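# Clamp the red wire with the meter, then rehang it

## Task

Use the clamp meter to enclose the red wire completely inside its jaws, and keep the jaws shut on it continuously for several seconds; then remove the meter from the wire. Shutting the jaws around any other wire is an outright failure. After that, put the meter back in its original spot on its hook, oriented as before, with the jaws fully shut around the hook and staying there without the robot supporting it. Finally release it and pull the hand away.

## Robot and tools

Robot: one six-joint arm (shoulder pan, shoulder lift, elbow, wrist 1, wrist 2, wrist 3; joint ranges in rad are printed, elbow 0.000 to 3.142, pan -3.142 to 3.142, the rest -6.283 to 6.283) carrying a right hand with six motors. Joint load limits: 135 N m for the first three joints, 25.2 N m for each wrist joint, held weight included. Reaching one, or any outside force of 150 N on the arm, hand or held object, freezes the arm for 10 s and drops the rest of the call.

Scene frame: origin on the table top under the arm base, +z up, +y to the left when facing along +x. Positions in metres. The base may sit slightly tilted.

Hand point: a spot 0.05 m in front of the palm, where index pad and thumb tip meet in a pinch. Its own axes: +z along the straightened fingers (which extend 0.06 to 0.07 m past it), +y outward from the palm, +x across the palm toward the little finger. Across the palm the hand spans 0.08 m on the little-finger side; on the thumb side 0.02 m with the thumb swung in front, otherwise up to 0.09 m. A rigid wrist bracket on the little-finger side sits 0.03 m beyond the point in +y and 0.11 m across the palm; it can collide.

A row is 14 numbers, each from -1 to 1: dx, dy, dz, rx, ry, rz, little, ring, middle, index, thumb_bend, thumb_turn, force_limit, speed. The first six are an offset, not a pose: a displacement and rotation vector (rx, ry, rz together) expressed in the hand point's own axes, measured from the hand point's measured pose when the action began; 1.0 equals 0.6 m or 180 degrees. Finger targets: +1 straight, -1 curled into the palm. thumb_bend +1 straight, -1 bent; thumb_turn +1 beside the palm, -1 opposite the fingers. A pinch is roughly index -0.22, thumb_bend -0.75, thumb_turn -0.57. force_limit maps -1..+1 to about 0..10 N at the fingertip (0..15 N for the two thumb motors) and only stops closing motion. speed maps -1..+1 from nearly still to full, where a full finger stroke takes 0.6 s; use -0.9 or lower for a soft grip. With the thumb in front, the whole hand can wrap objects 0.035 to 0.08 m wide, lying across the palm on the wrist side of the point; turn the thumb before arriving. A motor only starts when its target changes by 0.01 or more; it then locks when it arrives or hits force_limit, holding at least 15 N. Resending the same numbers keeps a grip; to squeeze harder send a raised force_limit and a more closed target; to loosen send a target more open than hand_measured.

execute_actions(actions): a list of actions; each action is a list of up to 15 rows, one row per 1/30 s step, the last row repeated to fill 15 steps. Every row counts from the action's starting pose, not from the prior row; the first action of a call starts from the last pose a result reported. Per step the commanded pose is clipped to 100 mm and 16 degrees from the measured pose, so large offsets need several actions. Commands lag about 0.17 s. An empty list just returns the state.

move(target, speed, stop_force, blocking): target is one 14-number row; its offset counts from the pose in the latest result showing one. The hand travels a straight path there, turning the short way. speed 0.002 to 0.5 m/s (default 0.25), rotation capped at twice that in rad/s; path 0.5 to 10 s, cut off at 10 s. It ignores obstacles and the arm is stiff, so aiming even slightly into a firm surface can fault. stop_force (9 to 40 N, not in the first 0.2 s) ends the path when the wrist sensor feels that much extra resistance along the line to target; use it only with very low speed and no rotation, and omit it when backing off a contact. blocking=false returns after 0.5 s while the arm continues (not allowed with stop_force); then only wait or stop until its end shows. Result adds a move: line: done, contact, held, off_target, moving or fault, plus limits (paced = pose clipped; held = some steps blocked, may then lurch fast) and distance from target.

wait(seconds): 0 to 10, holds the last command. stop(): brakes a running move. zoom_image(camera, region): camera is cam_high, cam_low or cam_wrist (each 896x504); region [x0, y0, x1, y1] in pixels from the top-left, at most 504 by 504. show_instructions(): shows the reference pages. finished_scene(scene): ends the current scene, given its number; irreversible, so the goal must already be met and stable.

Results: hand point position (m), quaternion wxyz, velocities (m/s, rad/s) in the scene frame; Hand target line; pose unreachable if the clearance check altered a command; joint positions and torques (offset, noisy, nonzero in free air); Wrist force and Wrist torque along hand axes (offsets up to about 4 N, noise up to 2.4 N, saturation near 50 N; no reading at start is normal). hand_measured, hand_stopped_by (moving, target, force, stalled, fault) and hand_load_n (positive pushes a finger open) follow the six-motor order; loads near zero signal a lost grip. MOTOR HOT appears at 70 °C; at 85 °C the brakes lock until cooled.

Avoid: dropping the meter, knocking anything off the table, fast or hard contacts, clamping a non-red wire, and leaving the meter supported only by the hand.

Each tool is called after "Request:" in YAML: its name, and indented under it one key for each argument.

Reference images:

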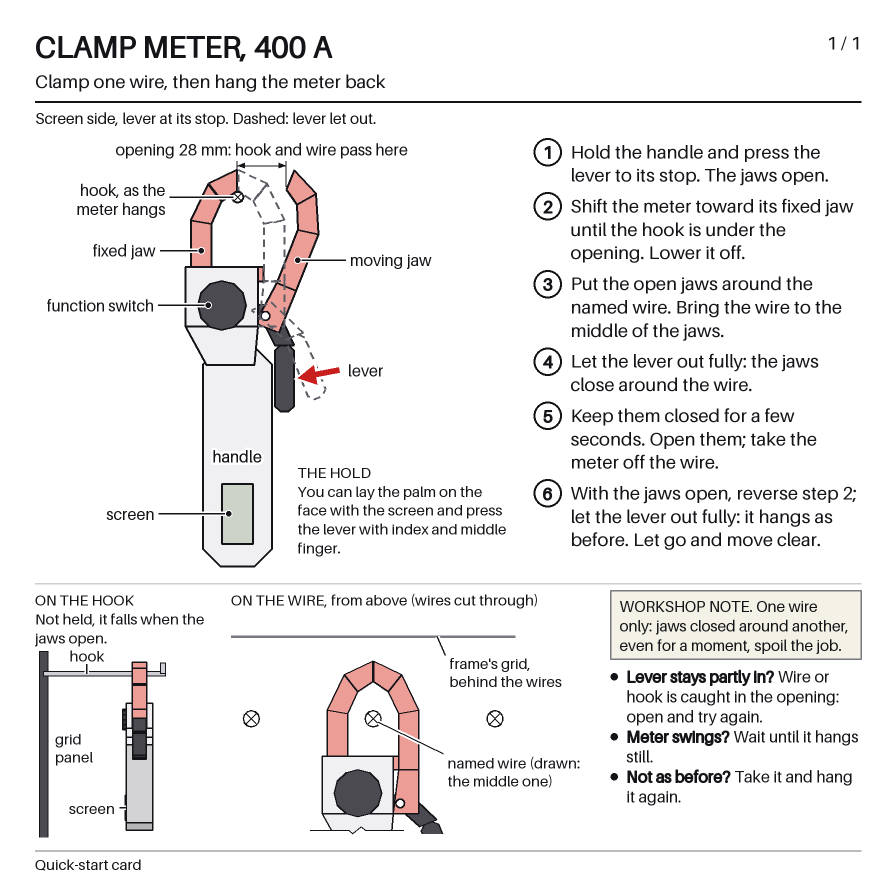

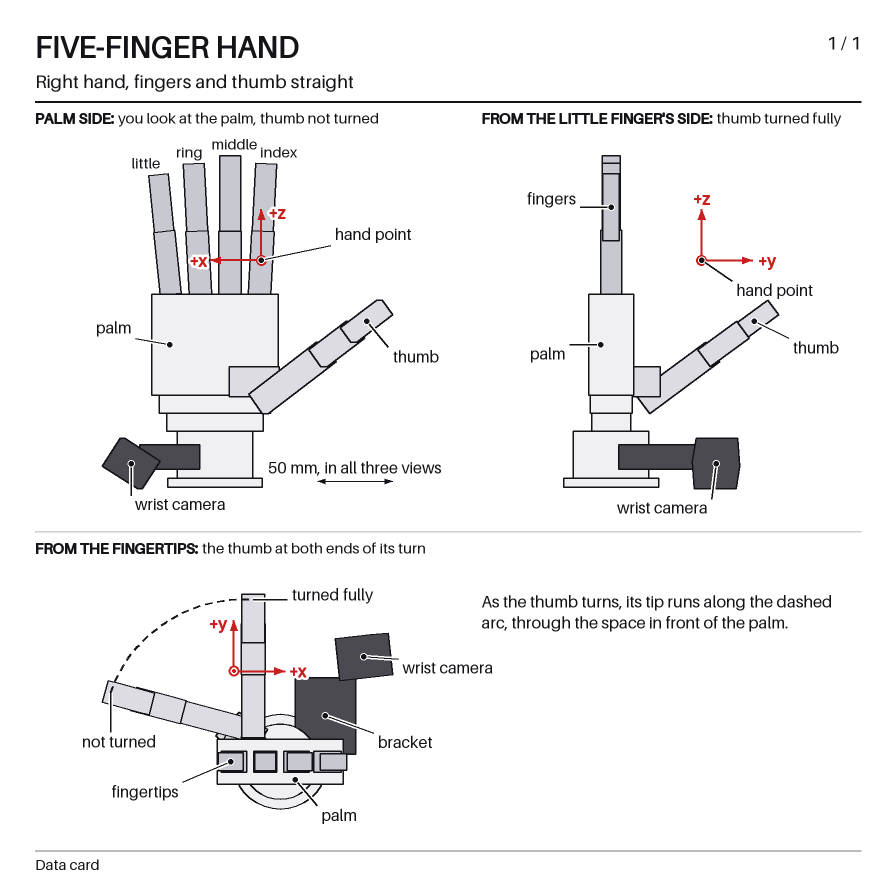

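## Session

Request:
execute_actions:
  actions: []

Scene clock: 0.00 s.
end_effector_position=(+0.4316, +0.0041, +0.2662) hand_measured=(+1.000, +1.000, +1.000, +1.000, +1.000, +1.000) hand_load_n=(+0.0, +0.0, +0.0, +0.0, +0.0, +0.0) hand_stopped_by=(target, target, target, target, target, target) hand_force_limit=0.00 hand_speed=-0.80 end_effector_quat_wxyz=(-0.427, +0.474, +0.592, -0.493) end_effector_velocity=(+0.000, +0.000, +0.000) end_effector_angular_velocity=(-0.000, -0.001, +0.002)
Joint positions: [-0.012 -0.362  1.181  2.166  1.832  0.148]
Joint velocities: [ 0.001 -0.001  0.    -0.     0.001  0.   ]
Joint torques (N m, as the arm reports them, + toward a larger angle): no reading
Motor temperatures (°C, as the motors report them): [22 23 22 32 32 30]
Wrist force (N, on the end effector, along its own x y z axes, offset not removed): no reading
Wrist torque (N m, same axes, about the end effector's origin, offset not removed): no reading
Hand target: +0.432, +0.004, +0.266; -0.427, +0.474, +0.592, -0.493

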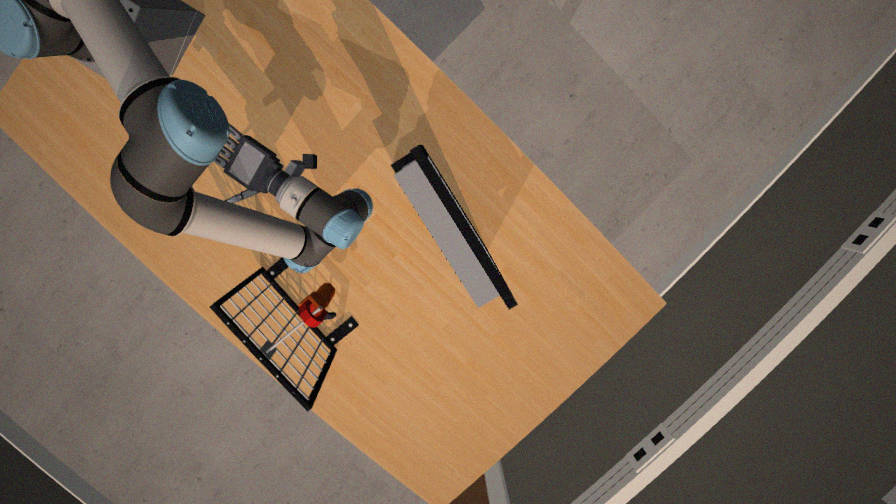

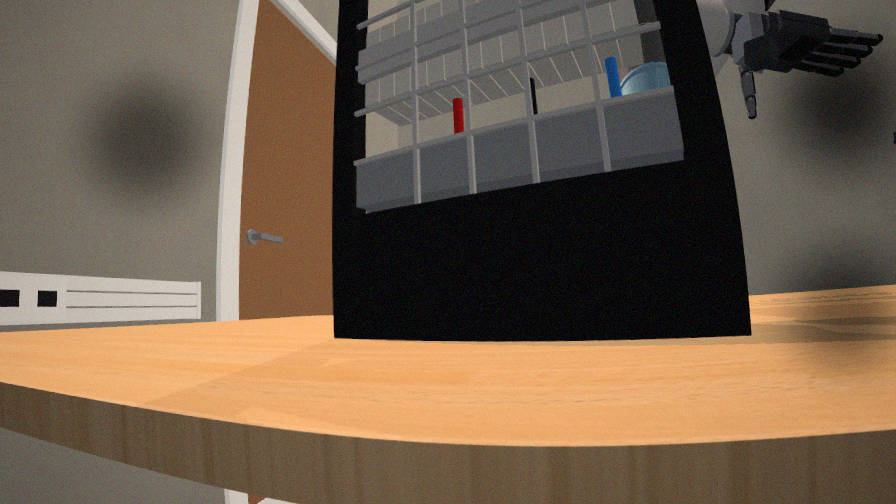

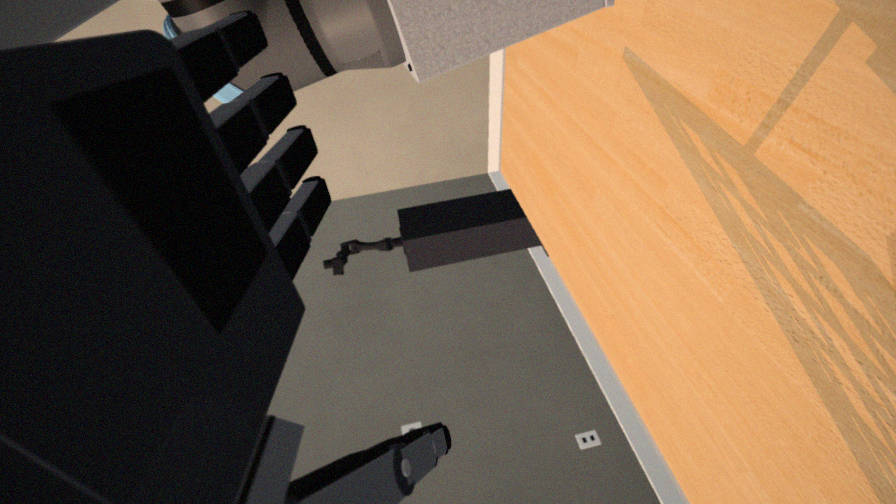

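Request:
zoom_image:
  camera: "cam_high"
  region: [180, 120, 540, 420]

Request:
move:
  target: [0.15,-0.2,0.1,0,0,0,1,1,1,1,1,-1,0,0]

Region (180, 120, 540, 420) of cam_high's 896x504 image, scaled by 1.400, with more detail than that image has.

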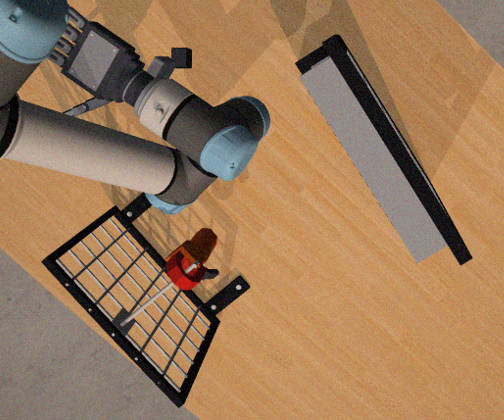

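Scene clock: 13.90 s.
end_effector_position=(+0.3397, +0.0740, +0.3792) hand_measured=(+1.000, +1.000, +1.000, +1.000, +1.000, -1.000) hand_load_n=(+0.0, +0.0, +0.0, +0.0, +0.0, +0.0) hand_stopped_by=(target, target, target, target, target, target) hand_force_limit=0.00 hand_speed=0.00 end_effector_quat_wxyz=(-0.427, +0.474, +0.592, -0.493) end_effector_velocity=(-0.000, +0.000, +0.000) end_effector_angular_velocity=(-0.000, +0.002, -0.001)
Joint positions: [ 0.144 -0.644  1.518  2.116  1.678  0.172]
Joint velocities: [-0.     0.     0.001  0.001 -0.001  0.   ]
Joint torques (N m, as the arm reports them, + toward a larger angle): [ 22.26 -48.8    1.36  -0.65  -1.81   2.46]
Motor temperatures (°C, as the motors report them): [22 23 22 32 32 30]
Wrist force (N, on the end effector, along its own x y z axes, offset not removed): [-1.3 -0.6 -0.7]
Wrist torque (N m, same axes, about the end effector's origin, offset not removed): [-0.02 0.11 0.08]
Hand target: +0.340, +0.074, +0.379; -0.427, +0.474, +0.592, -0.493
Off the commanded pose: 0.000 m, 0 deg.
move: done

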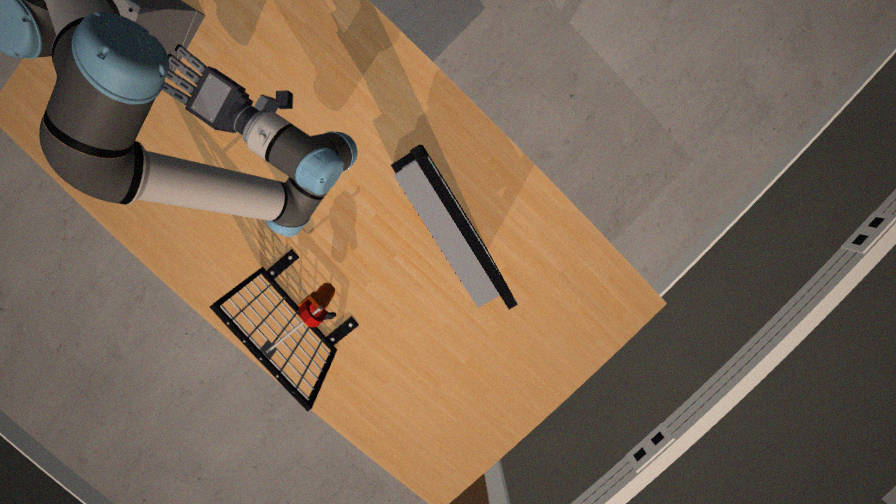

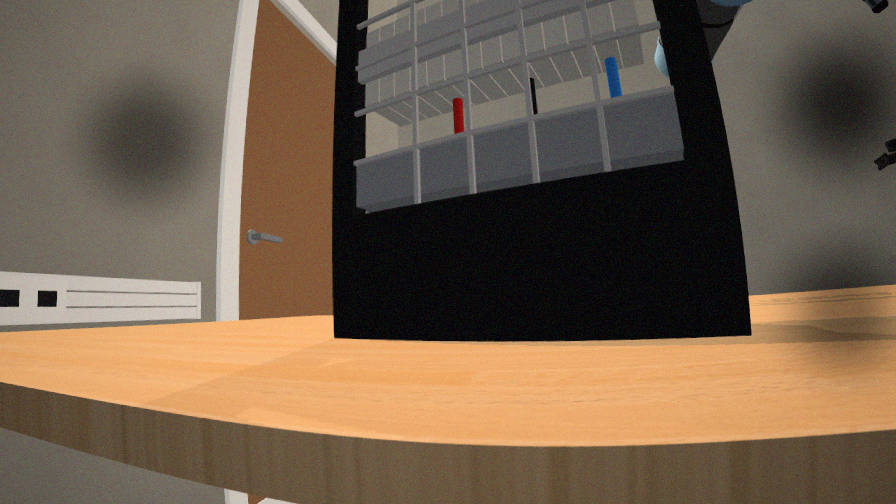

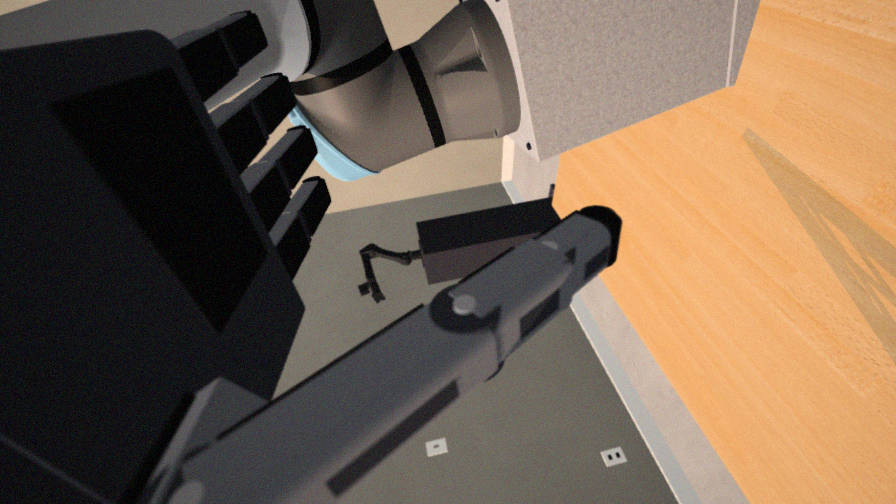

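Request:
move:
  target: [0,0.05,-0.26,-0.47,0,0,1,1,1,1,1,-1,0,0]

Request:
move:
  target: [0,0.1,-0.1,-0.47,0,0,1,1,1,1,1,-1,0,0]

Request:
move:
  target: [0,0,0,0,0,-0.5,1,1,1,1,1,-1,0,0]

Scene clock: 28.50 s.
end_effector_position=(+0.4955, +0.1036, +0.3731) hand_measured=(+1.000, +1.000, +1.000, +1.000, +1.000, -1.000) hand_load_n=(+0.0, +0.0, +0.0, +0.0, +0.0, +0.0) hand_stopped_by=(target, target, target, target, target, target) hand_force_limit=0.00 hand_speed=0.00 end_effector_quat_wxyz=(+0.003, +0.639, +0.769, +0.033) end_effector_velocity=(+0.002, -0.001, -0.001) end_effector_angular_velocity=(+0.003, -0.014, -0.002)
Joint positions: [ 0.177 -1.135  1.627  1.012  1.754 -0.057]
Joint velocities: [-0.003 -0.005  0.008 -0.018 -0.001 -0.004]
Joint torques (N m, as the arm reports them, + toward a larger angle): [ -1.14 -37.26  -3.8   -0.45  -1.75  -2.33]
Motor temperatures (°C, as the motors report them): [22 23 22 32 32 30]
Wrist force (N, on the end effector, along its own x y z axes, offset not removed): [-0.1 1.1 -0.9]
Wrist torque (N m, same axes, about the end effector's origin, offset not removed): [0.28 -0.01 -0.09]
Hand target: +0.496, +0.104, +0.373; +0.003, +0.639, +0.769, +0.034
Off the commanded pose: 0.000 m, 0 deg.
move: done

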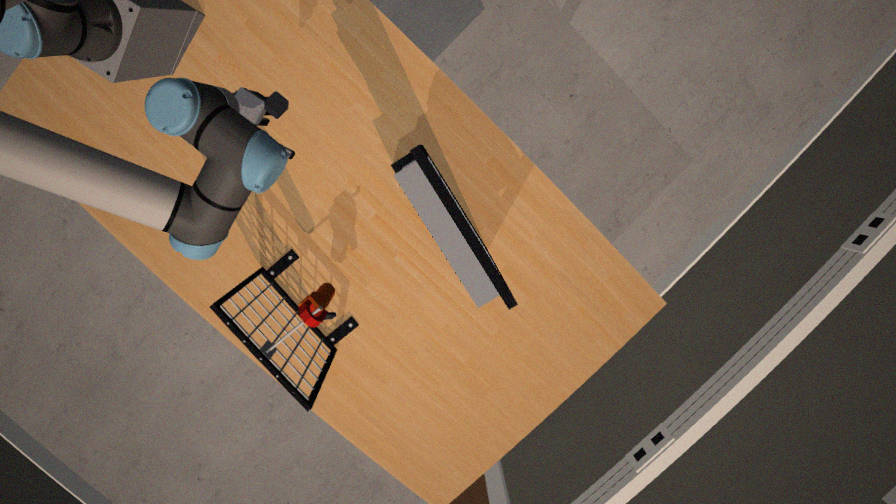

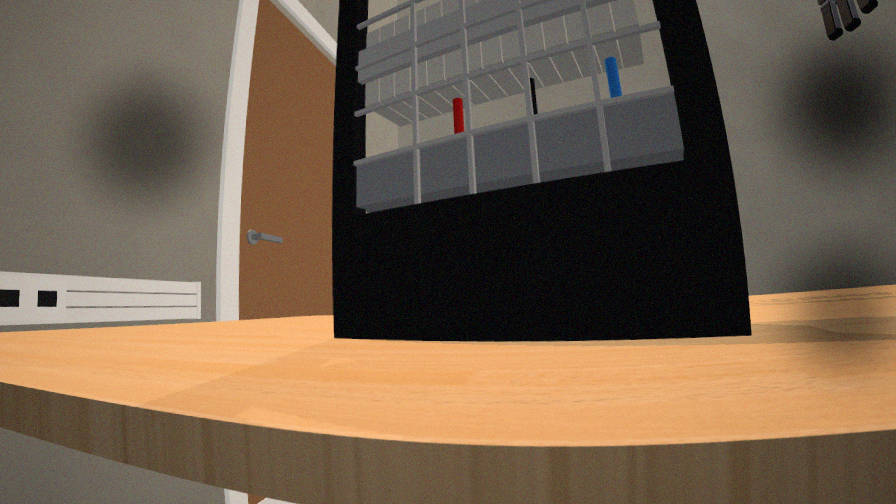

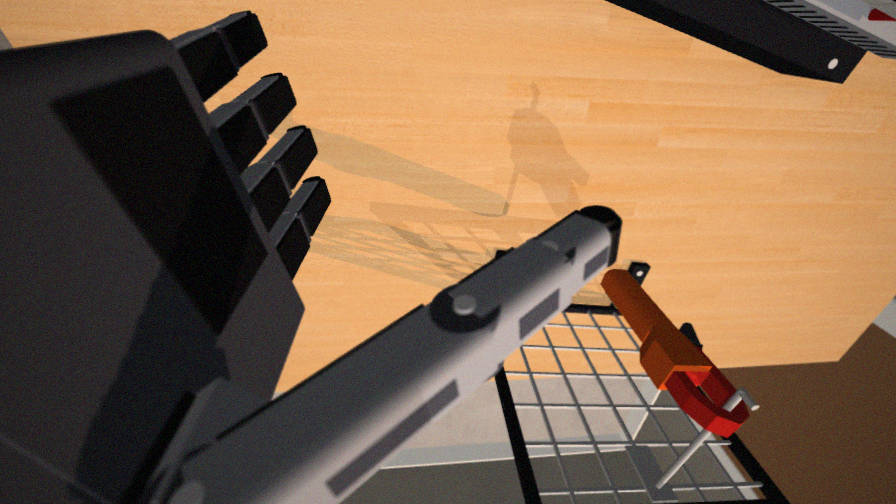

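Scene clock: 32.03 s.
end_effector_position=(+0.5514, +0.1118, +0.4361) hand_measured=(+1.000, +1.000, +1.000, +1.000, +1.000, -1.000) hand_load_n=(+0.0, +0.0, +0.0, +0.0, +0.0, +0.0) hand_stopped_by=(target, target, target, target, target, target) hand_force_limit=0.00 hand_speed=0.00 end_effector_quat_wxyz=(+0.431, +0.471, +0.547, +0.542) end_effector_velocity=(+0.001, +0.000, +0.001) end_effector_angular_velocity=(+0.003, -0.016, -0.000)
Joint positions: [ 0.013 -1.31   2.397 -1.048  1.369 -0.193]
Joint velocities: [-0.001  0.01   0.001 -0.028 -0.004  0.003]
Joint torques (N m, as the arm reports them, + toward a larger angle): [ -2.59 -15.22   2.84  -3.85  -1.8    2.58]
Motor temperatures (°C, as the motors report them): [22 23 22 32 32 30]
Wrist force (N, on the end effector, along its own x y z axes, offset not removed): [0.6 -2.7 -2.0]
Wrist torque (N m, same axes, about the end effector's origin, offset not removed): [-0.15 0.09 -0.05]
Hand target: +0.552, +0.112, +0.436; +0.432, +0.471, +0.546, +0.542
Off the commanded pose: 0.000 m, 0 deg.
move: done

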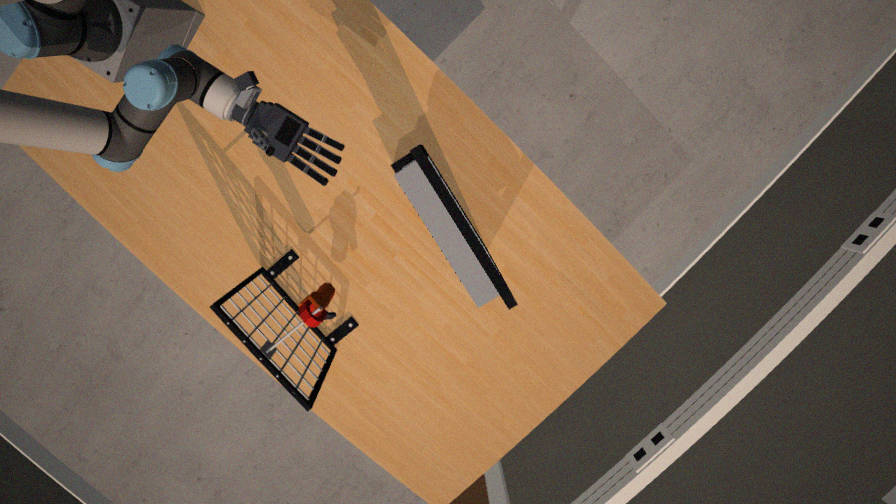

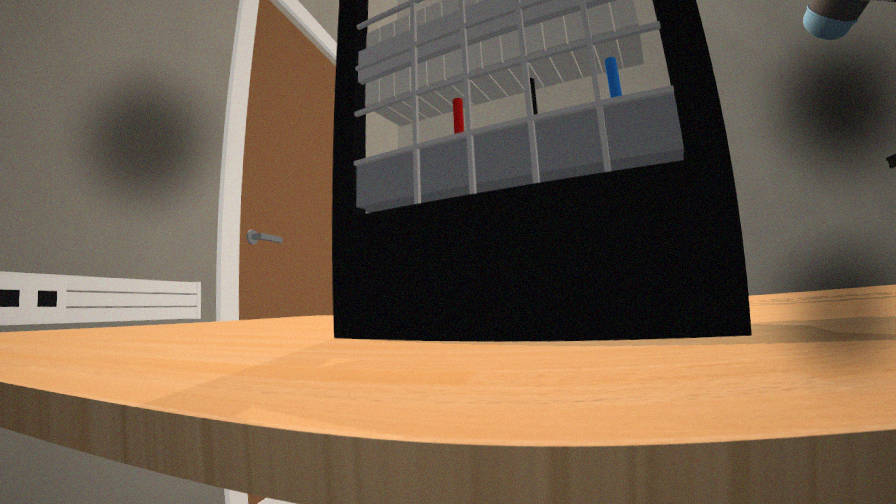

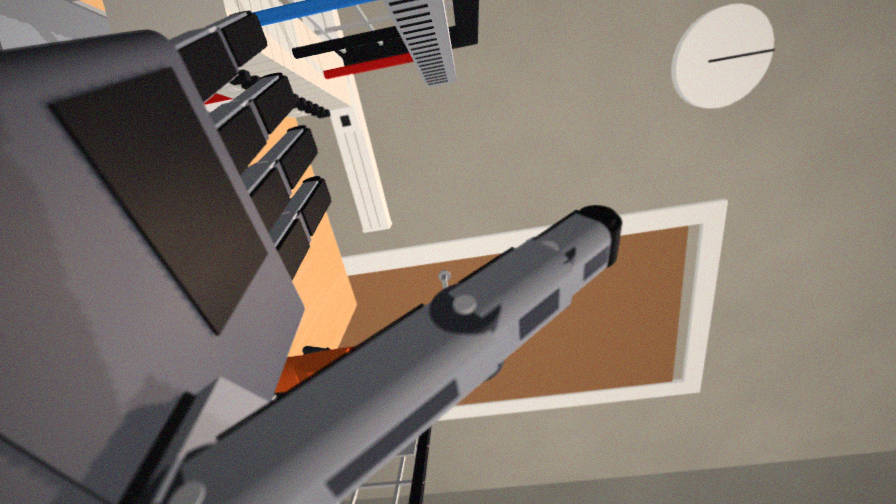

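Scene clock: 35.73 s.
end_effector_position=(+0.5515, +0.1118, +0.4361) hand_measured=(+1.000, +1.000, +1.000, +1.000, +1.000, -1.000) hand_load_n=(+0.0, +0.0, +0.0, +0.0, +0.0, +0.0) hand_stopped_by=(target, target, target, target, target, target) hand_force_limit=0.00 hand_speed=0.00 end_effector_quat_wxyz=(+0.688, -0.053, +0.720, +0.079) end_effector_velocity=(-0.000, +0.000, -0.001) end_effector_angular_velocity=(-0.013, +0.001, +0.001)
Joint positions: [-0.263 -1.455  2.379 -0.883  1.092 -1.774]
Joint velocities: [-0.001 -0.003 -0.001  0.008 -0.001 -0.015]
Joint torques (N m, as the arm reports them, + toward a larger angle): [ -4.15 -25.45 -25.17   1.09  -1.98  -2.33]
Motor temperatures (°C, as the motors report them): [22 23 22 32 32 30]
Wrist force (N, on the end effector, along its own x y z axes, offset not removed): [1.0 -0.7 1.2]
Wrist torque (N m, same axes, about the end effector's origin, offset not removed): [-0.25 -0.04 0.07]
Hand target: +0.551, +0.112, +0.436; +0.688, -0.054, +0.720, +0.078
Off the commanded pose: 0.000 m, 0 deg.
move: done

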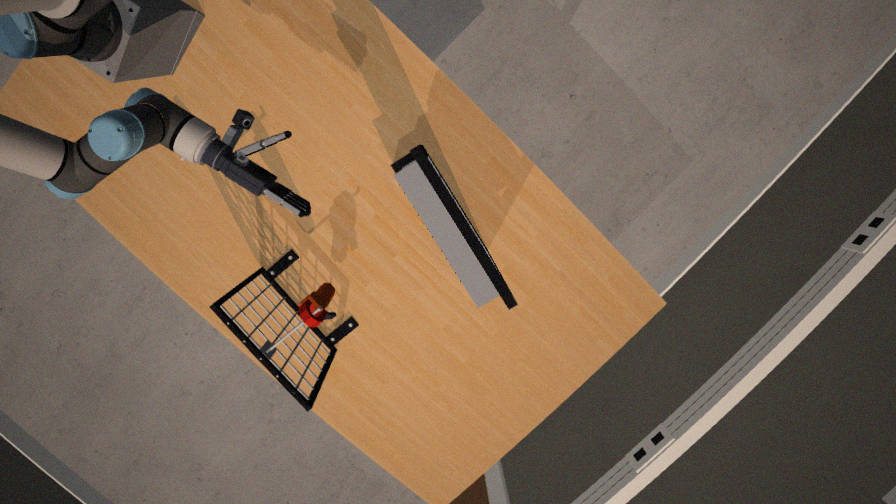

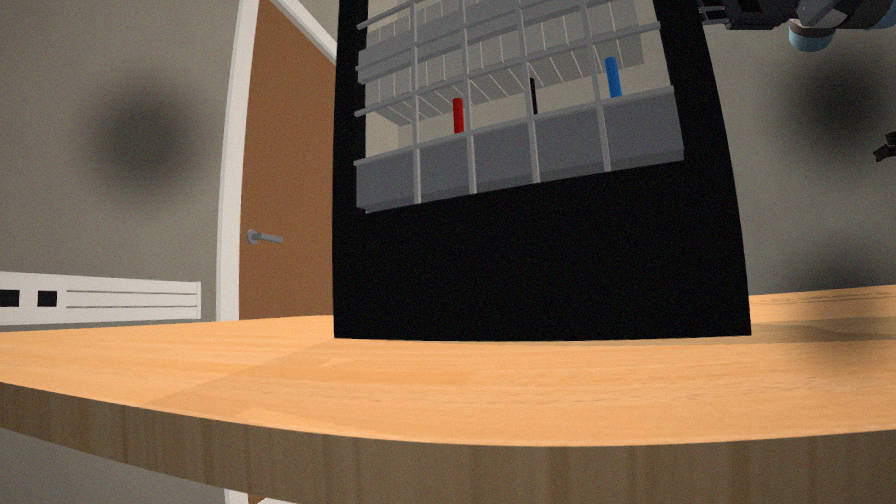

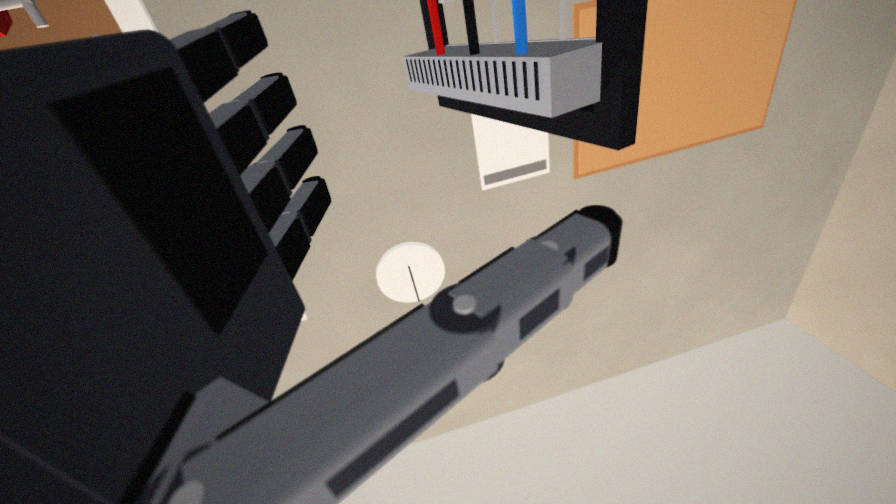

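Request:
move:
  target: [0.25,-0.29,-0.06,0.085,-0.014,-0.013,1,1,1,1,1,-1,0,0]
  speed: 0.15

Scene clock: 47.63 s.
end_effector_position=(+0.5411, -0.0608, +0.2811) hand_measured=(+1.000, +1.000, +1.000, +1.000, +1.000, -1.000) hand_load_n=(+0.0, +0.0, +0.0, +0.0, +0.0, +0.0) hand_stopped_by=(target, target, target, target, target, target) hand_force_limit=0.00 hand_speed=0.00 end_effector_quat_wxyz=(+0.706, +0.026, +0.707, -0.031) end_effector_velocity=(+0.000, -0.002, -0.001) end_effector_angular_velocity=(-0.001, -0.004, -0.004)
Joint positions: [-0.747 -1.024  2.487 -1.542  0.862 -1.742]
Joint velocities: [-0.003  0.008 -0.002 -0.012 -0.     0.003]
Joint torques (N m, as the arm reports them, + toward a larger angle): [ -3.69 -20.1  -12.8   -3.31  -1.85   2.58]
Motor temperatures (°C, as the motors report them): [22 23 22 32 32 30]
Wrist force (N, on the end effector, along its own x y z axes, offset not removed): [1.3 -3.0 0.9]
Wrist torque (N m, same axes, about the end effector's origin, offset not removed): [-0.52 -0.08 -0.06]
Hand target: +0.541, -0.061, +0.281; +0.706, +0.026, +0.707, -0.031
Off the commanded pose: 0.000 m, 0 deg.
move: done

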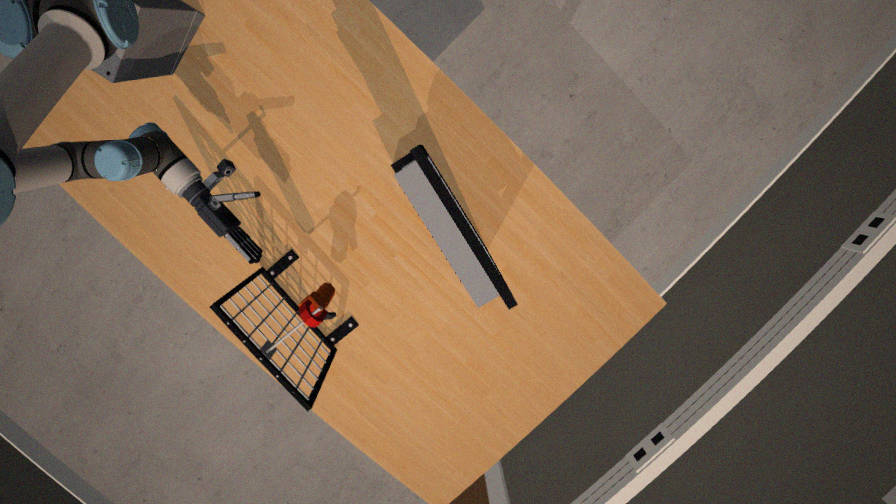

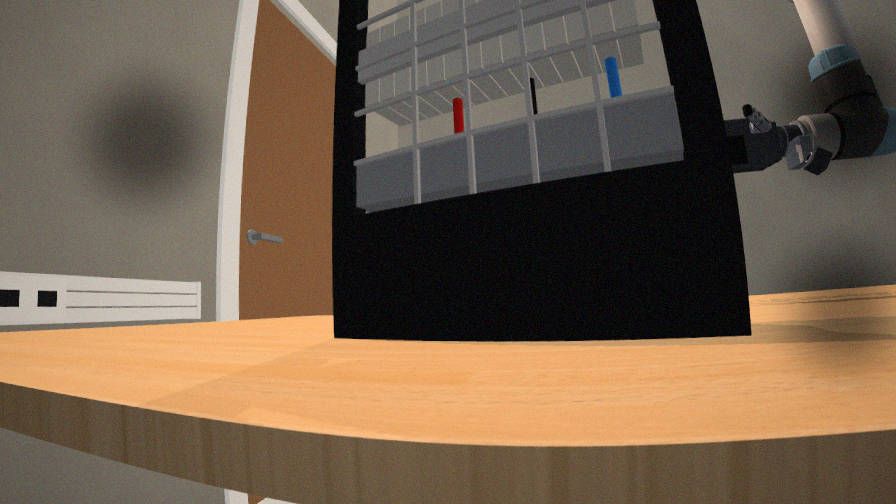

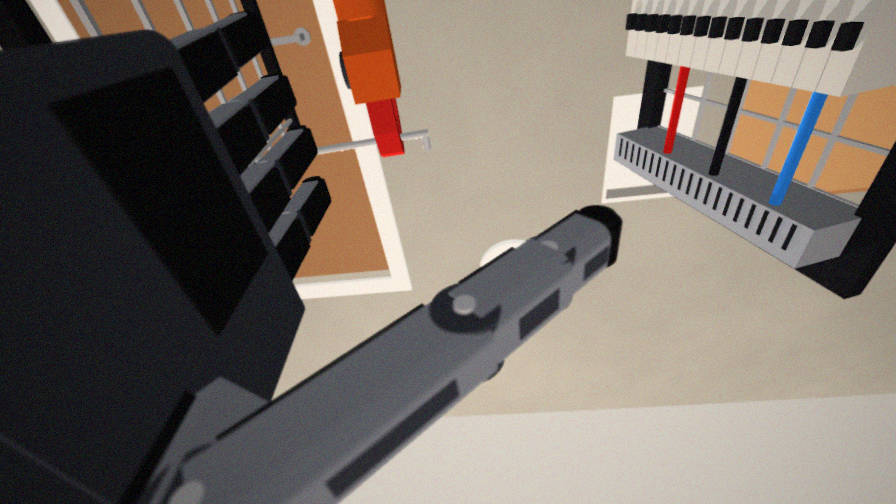

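Request:
move:
  target: [0.1,-0.03,0.12,0,0,0,1,1,1,1,1,-1,0,0]
  speed: 0.1

Request:
zoom_image:
  camera: "cam_high"
  region: [180, 180, 400, 380]

Scene clock: 65.07 s.
end_effector_position=(+0.6111, -0.0849, +0.2214) hand_measured=(+1.000, +1.000, +1.000, +1.000, +1.000, -1.000) hand_load_n=(+0.0, +0.0, +0.0, +0.0, +0.0, +0.0) hand_stopped_by=(target, target, target, target, target, target) hand_force_limit=0.00 hand_speed=0.00 end_effector_quat_wxyz=(+0.706, +0.026, +0.707, -0.031) end_effector_velocity=(+0.002, -0.001, -0.001) end_effector_angular_velocity=(-0.001, -0.000, -0.002)
Joint positions: [-0.675 -0.82   2.235 -1.489  0.934 -1.749]
Joint velocities: [ 0.001  0.005 -0.008  0.002  0.003 -0.   ]
Joint torques (N m, as the arm reports them, + toward a larger angle): [ 18.99 -24.94 -13.47   1.19   1.12  -2.07]
Motor temperatures (°C, as the motors report them): [22 23 22 32 32 30]
Wrist force (N, on the end effector, along its own x y z axes, offset not removed): [0.2 0.5 -1.3]
Wrist torque (N m, same axes, about the end effector's origin, offset not removed): [0.23 0.13 0.21]
Hand target: +0.611, -0.085, +0.221; +0.706, +0.026, +0.707, -0.031
Off the commanded pose: 0.000 m, 0 deg.
move: done

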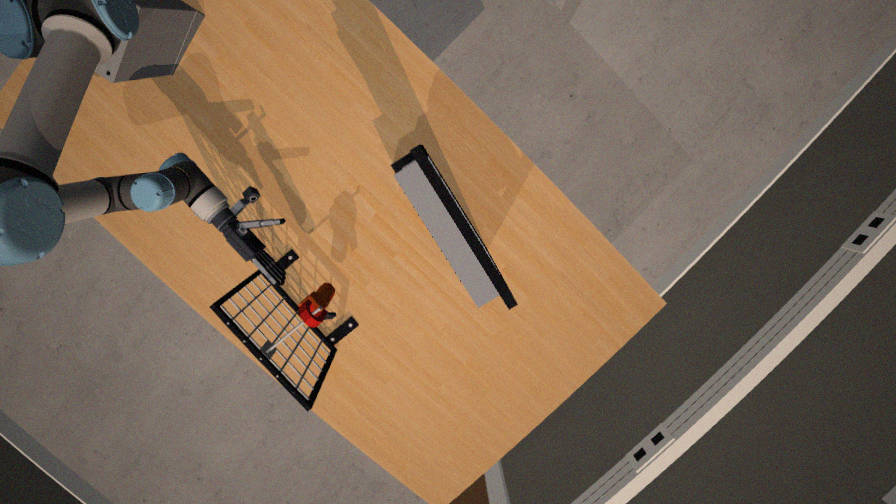

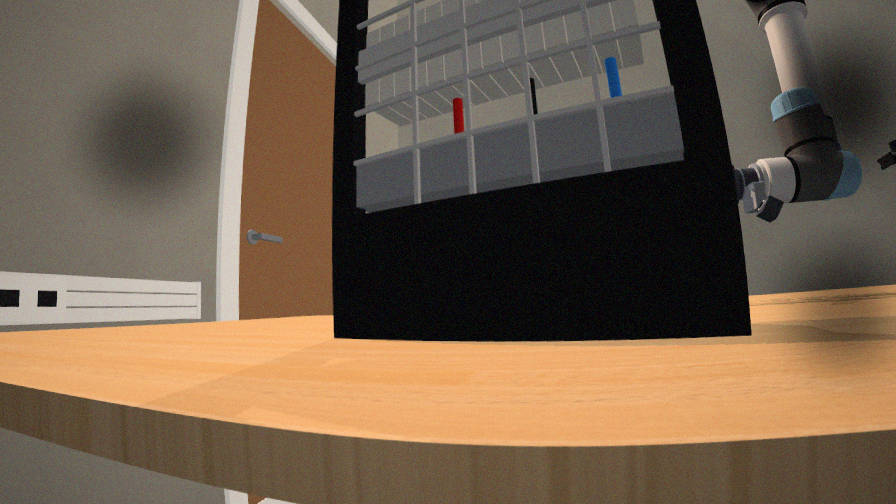

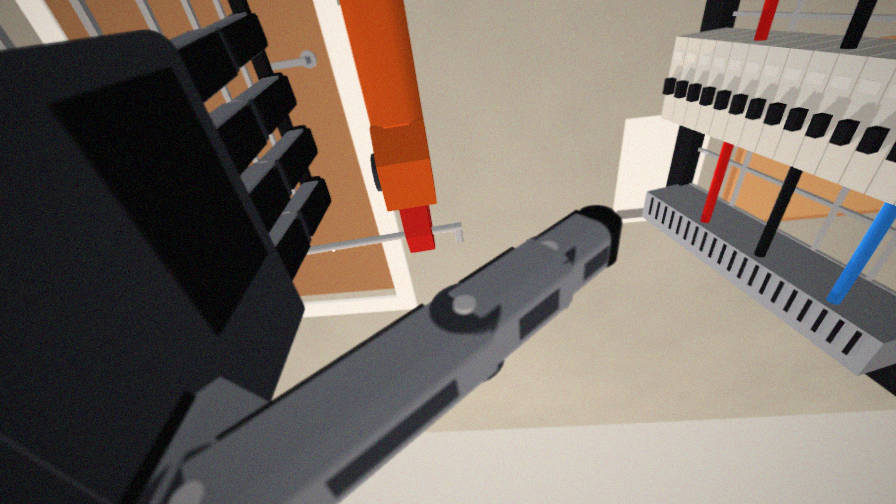

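Region (180, 180, 400, 380) of cam_high's 896x504 image, scaled by 2.291, with more detail than that image has; it fills the top 458 rows of this view, and the rest is white.

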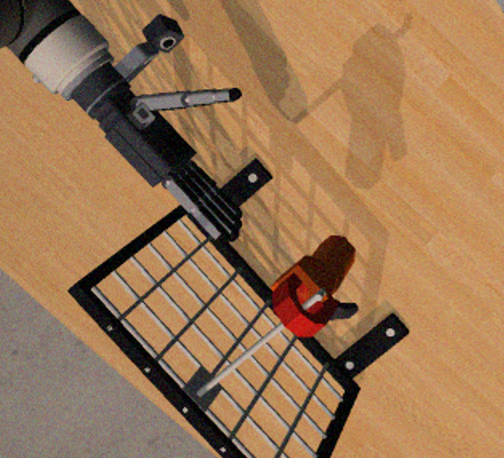

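Request:
move:
  target: [0,0,0.13,0,0,0,1,1,1,1,1,-1,0,0]
  speed: 0.06

Request:
zoom_image:
  camera: "cam_high"
  region: [180, 180, 400, 380]

Scene clock: 74.37 s.
end_effector_position=(+0.6885, -0.0910, +0.2213) hand_measured=(+1.000, +1.000, +1.000, +1.000, +1.000, -1.000) hand_load_n=(+0.0, +0.0, +0.0, +0.0, +0.0, +0.0) hand_stopped_by=(target, target, target, target, target, target) hand_force_limit=0.00 hand_speed=0.00 end_effector_quat_wxyz=(+0.706, +0.026, +0.707, -0.031) end_effector_velocity=(+0.003, -0.001, +0.000) end_effector_angular_velocity=(-0.001, -0.000, -0.001)
Joint positions: [-0.567 -0.779  2.017 -1.307  1.041 -1.758]
Joint velocities: [ 0.002  0.001 -0.008  0.006  0.003 -0.   ]
Joint torques (N m, as the arm reports them, + toward a larger angle): [ 19.59 -31.6  -18.63   1.18   1.04  -2.26]
Motor temperatures (°C, as the motors report them): [22 23 22 32 32 30]
Wrist force (N, on the end effector, along its own x y z axes, offset not removed): [-2.3 -4.6 2.0]
Wrist torque (N m, same axes, about the end effector's origin, offset not removed): [-0.69 0.33 -0.18]
Hand target: +0.689, -0.091, +0.221; +0.706, +0.026, +0.707, -0.031
Off the commanded pose: 0.000 m, 0 deg.
move: done

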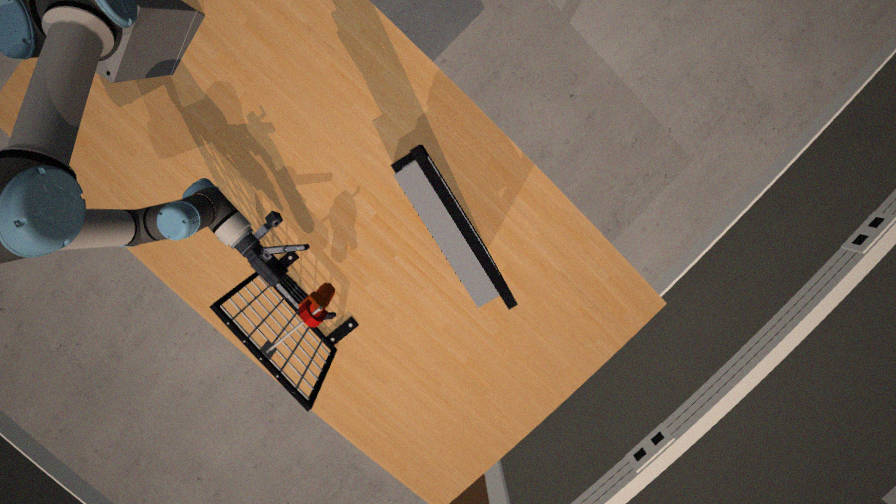

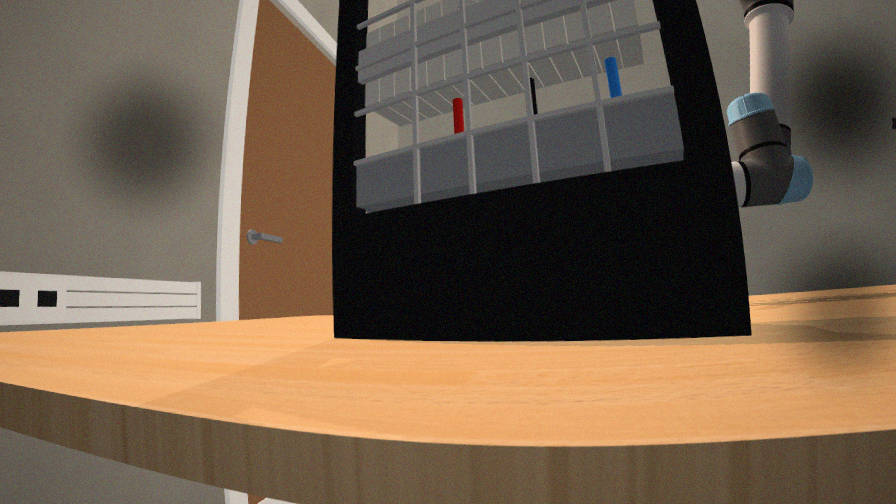

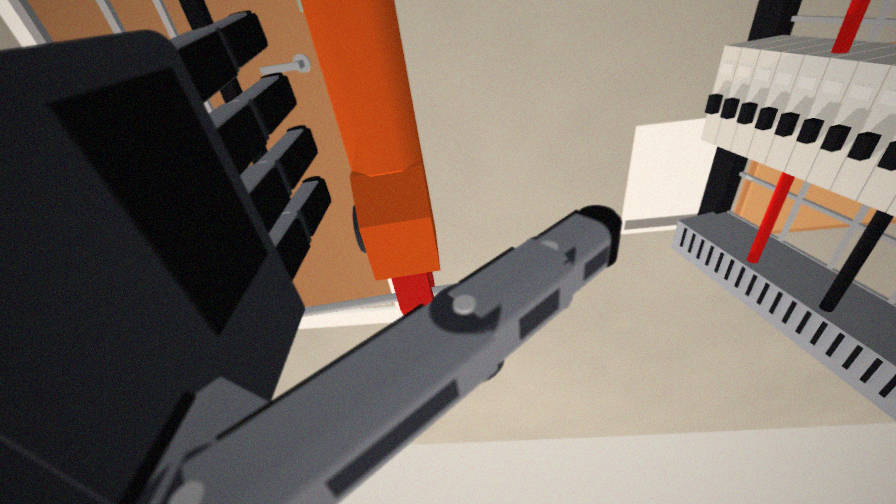

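Region (180, 180, 400, 380) of cam_high's 896x504 image, scaled by 2.291, with more detail than that image has; it fills the top 458 rows of this view, and the rest is white.

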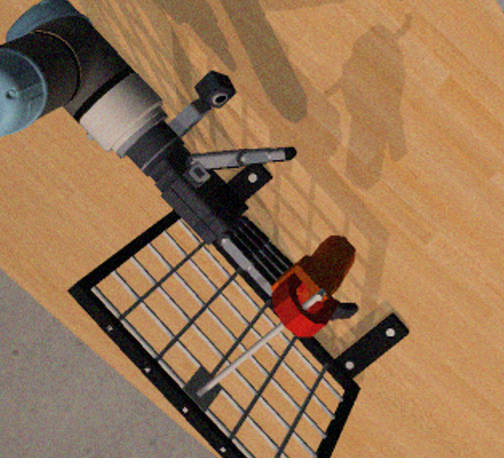

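Request:
move:
  target: [0.008,0,0.14,0,0,0,1,1,1,1,1,-1,0,0]
  speed: 0.04

Request:
zoom_image:
  camera: "cam_high"
  region: [180, 180, 400, 380]

Scene clock: 85.13 s.
end_effector_position=(+0.7720, -0.0977, +0.2164) hand_measured=(+1.000, +1.000, +1.000, +1.000, +1.000, -1.000) hand_load_n=(+0.0, +0.0, +0.0, +0.0, +0.0, +0.0) hand_stopped_by=(target, target, target, target, target, target) hand_force_limit=0.00 hand_speed=0.00 end_effector_quat_wxyz=(+0.706, +0.026, +0.707, -0.031) end_effector_velocity=(+0.002, -0.000, -0.000) end_effector_angular_velocity=(+0.000, +0.001, -0.001)
Joint positions: [-0.487 -0.694  1.761 -1.134  1.122 -1.764]
Joint velocities: [ 0.002  0.003 -0.008  0.005  0.002 -0.   ]
Joint torques (N m, as the arm reports them, + toward a larger angle): [ 20.27 -35.5  -21.84   0.9    1.27  -2.19]
Motor temperatures (°C, as the motors report them): [22 23 22 32 32 30]
Wrist force (N, on the end effector, along its own x y z axes, offset not removed): [-2.1 -2.5 1.2]
Wrist torque (N m, same axes, about the end effector's origin, offset not removed): [-0.38 0.49 -0.16]
Hand target: +0.772, -0.098, +0.216; +0.706, +0.026, +0.707, -0.031
Off the commanded pose: 0.000 m, 0 deg.
move: done

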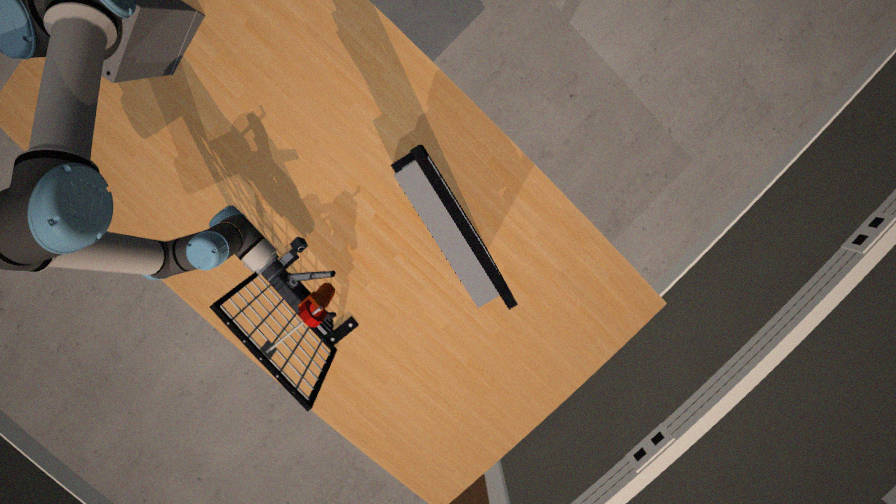

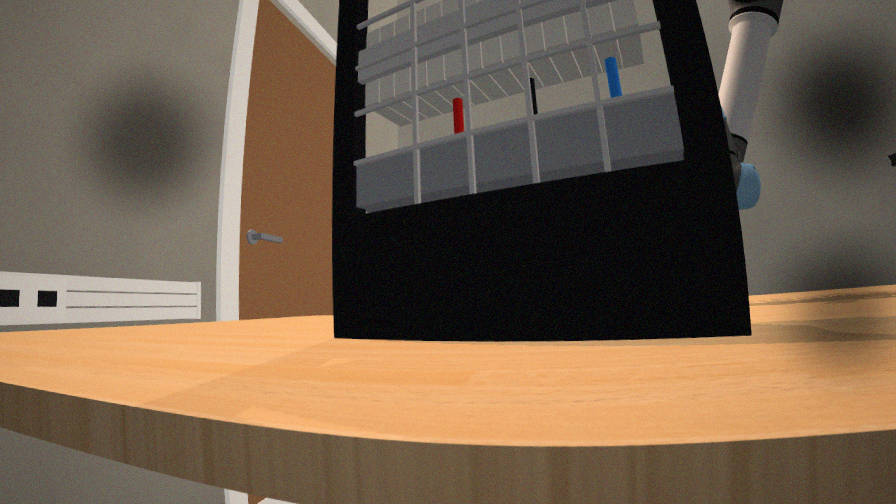

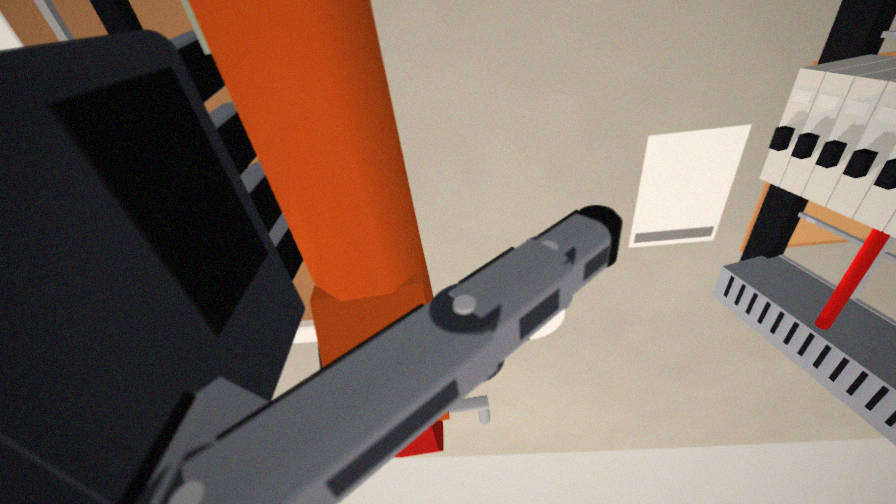

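Region (180, 180, 400, 380) of cam_high's 896x504 image, scaled by 2.291, with more detail than that image has; it fills the top 458 rows of this view, and the rest is white.

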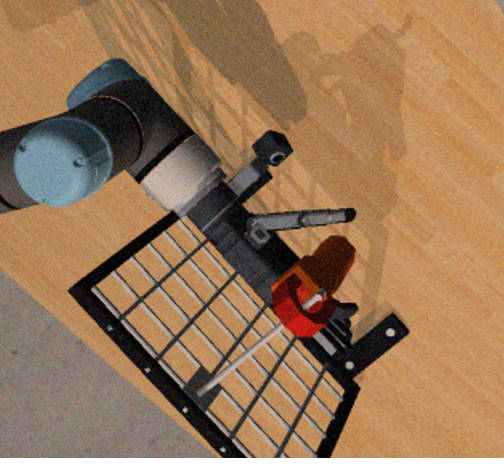

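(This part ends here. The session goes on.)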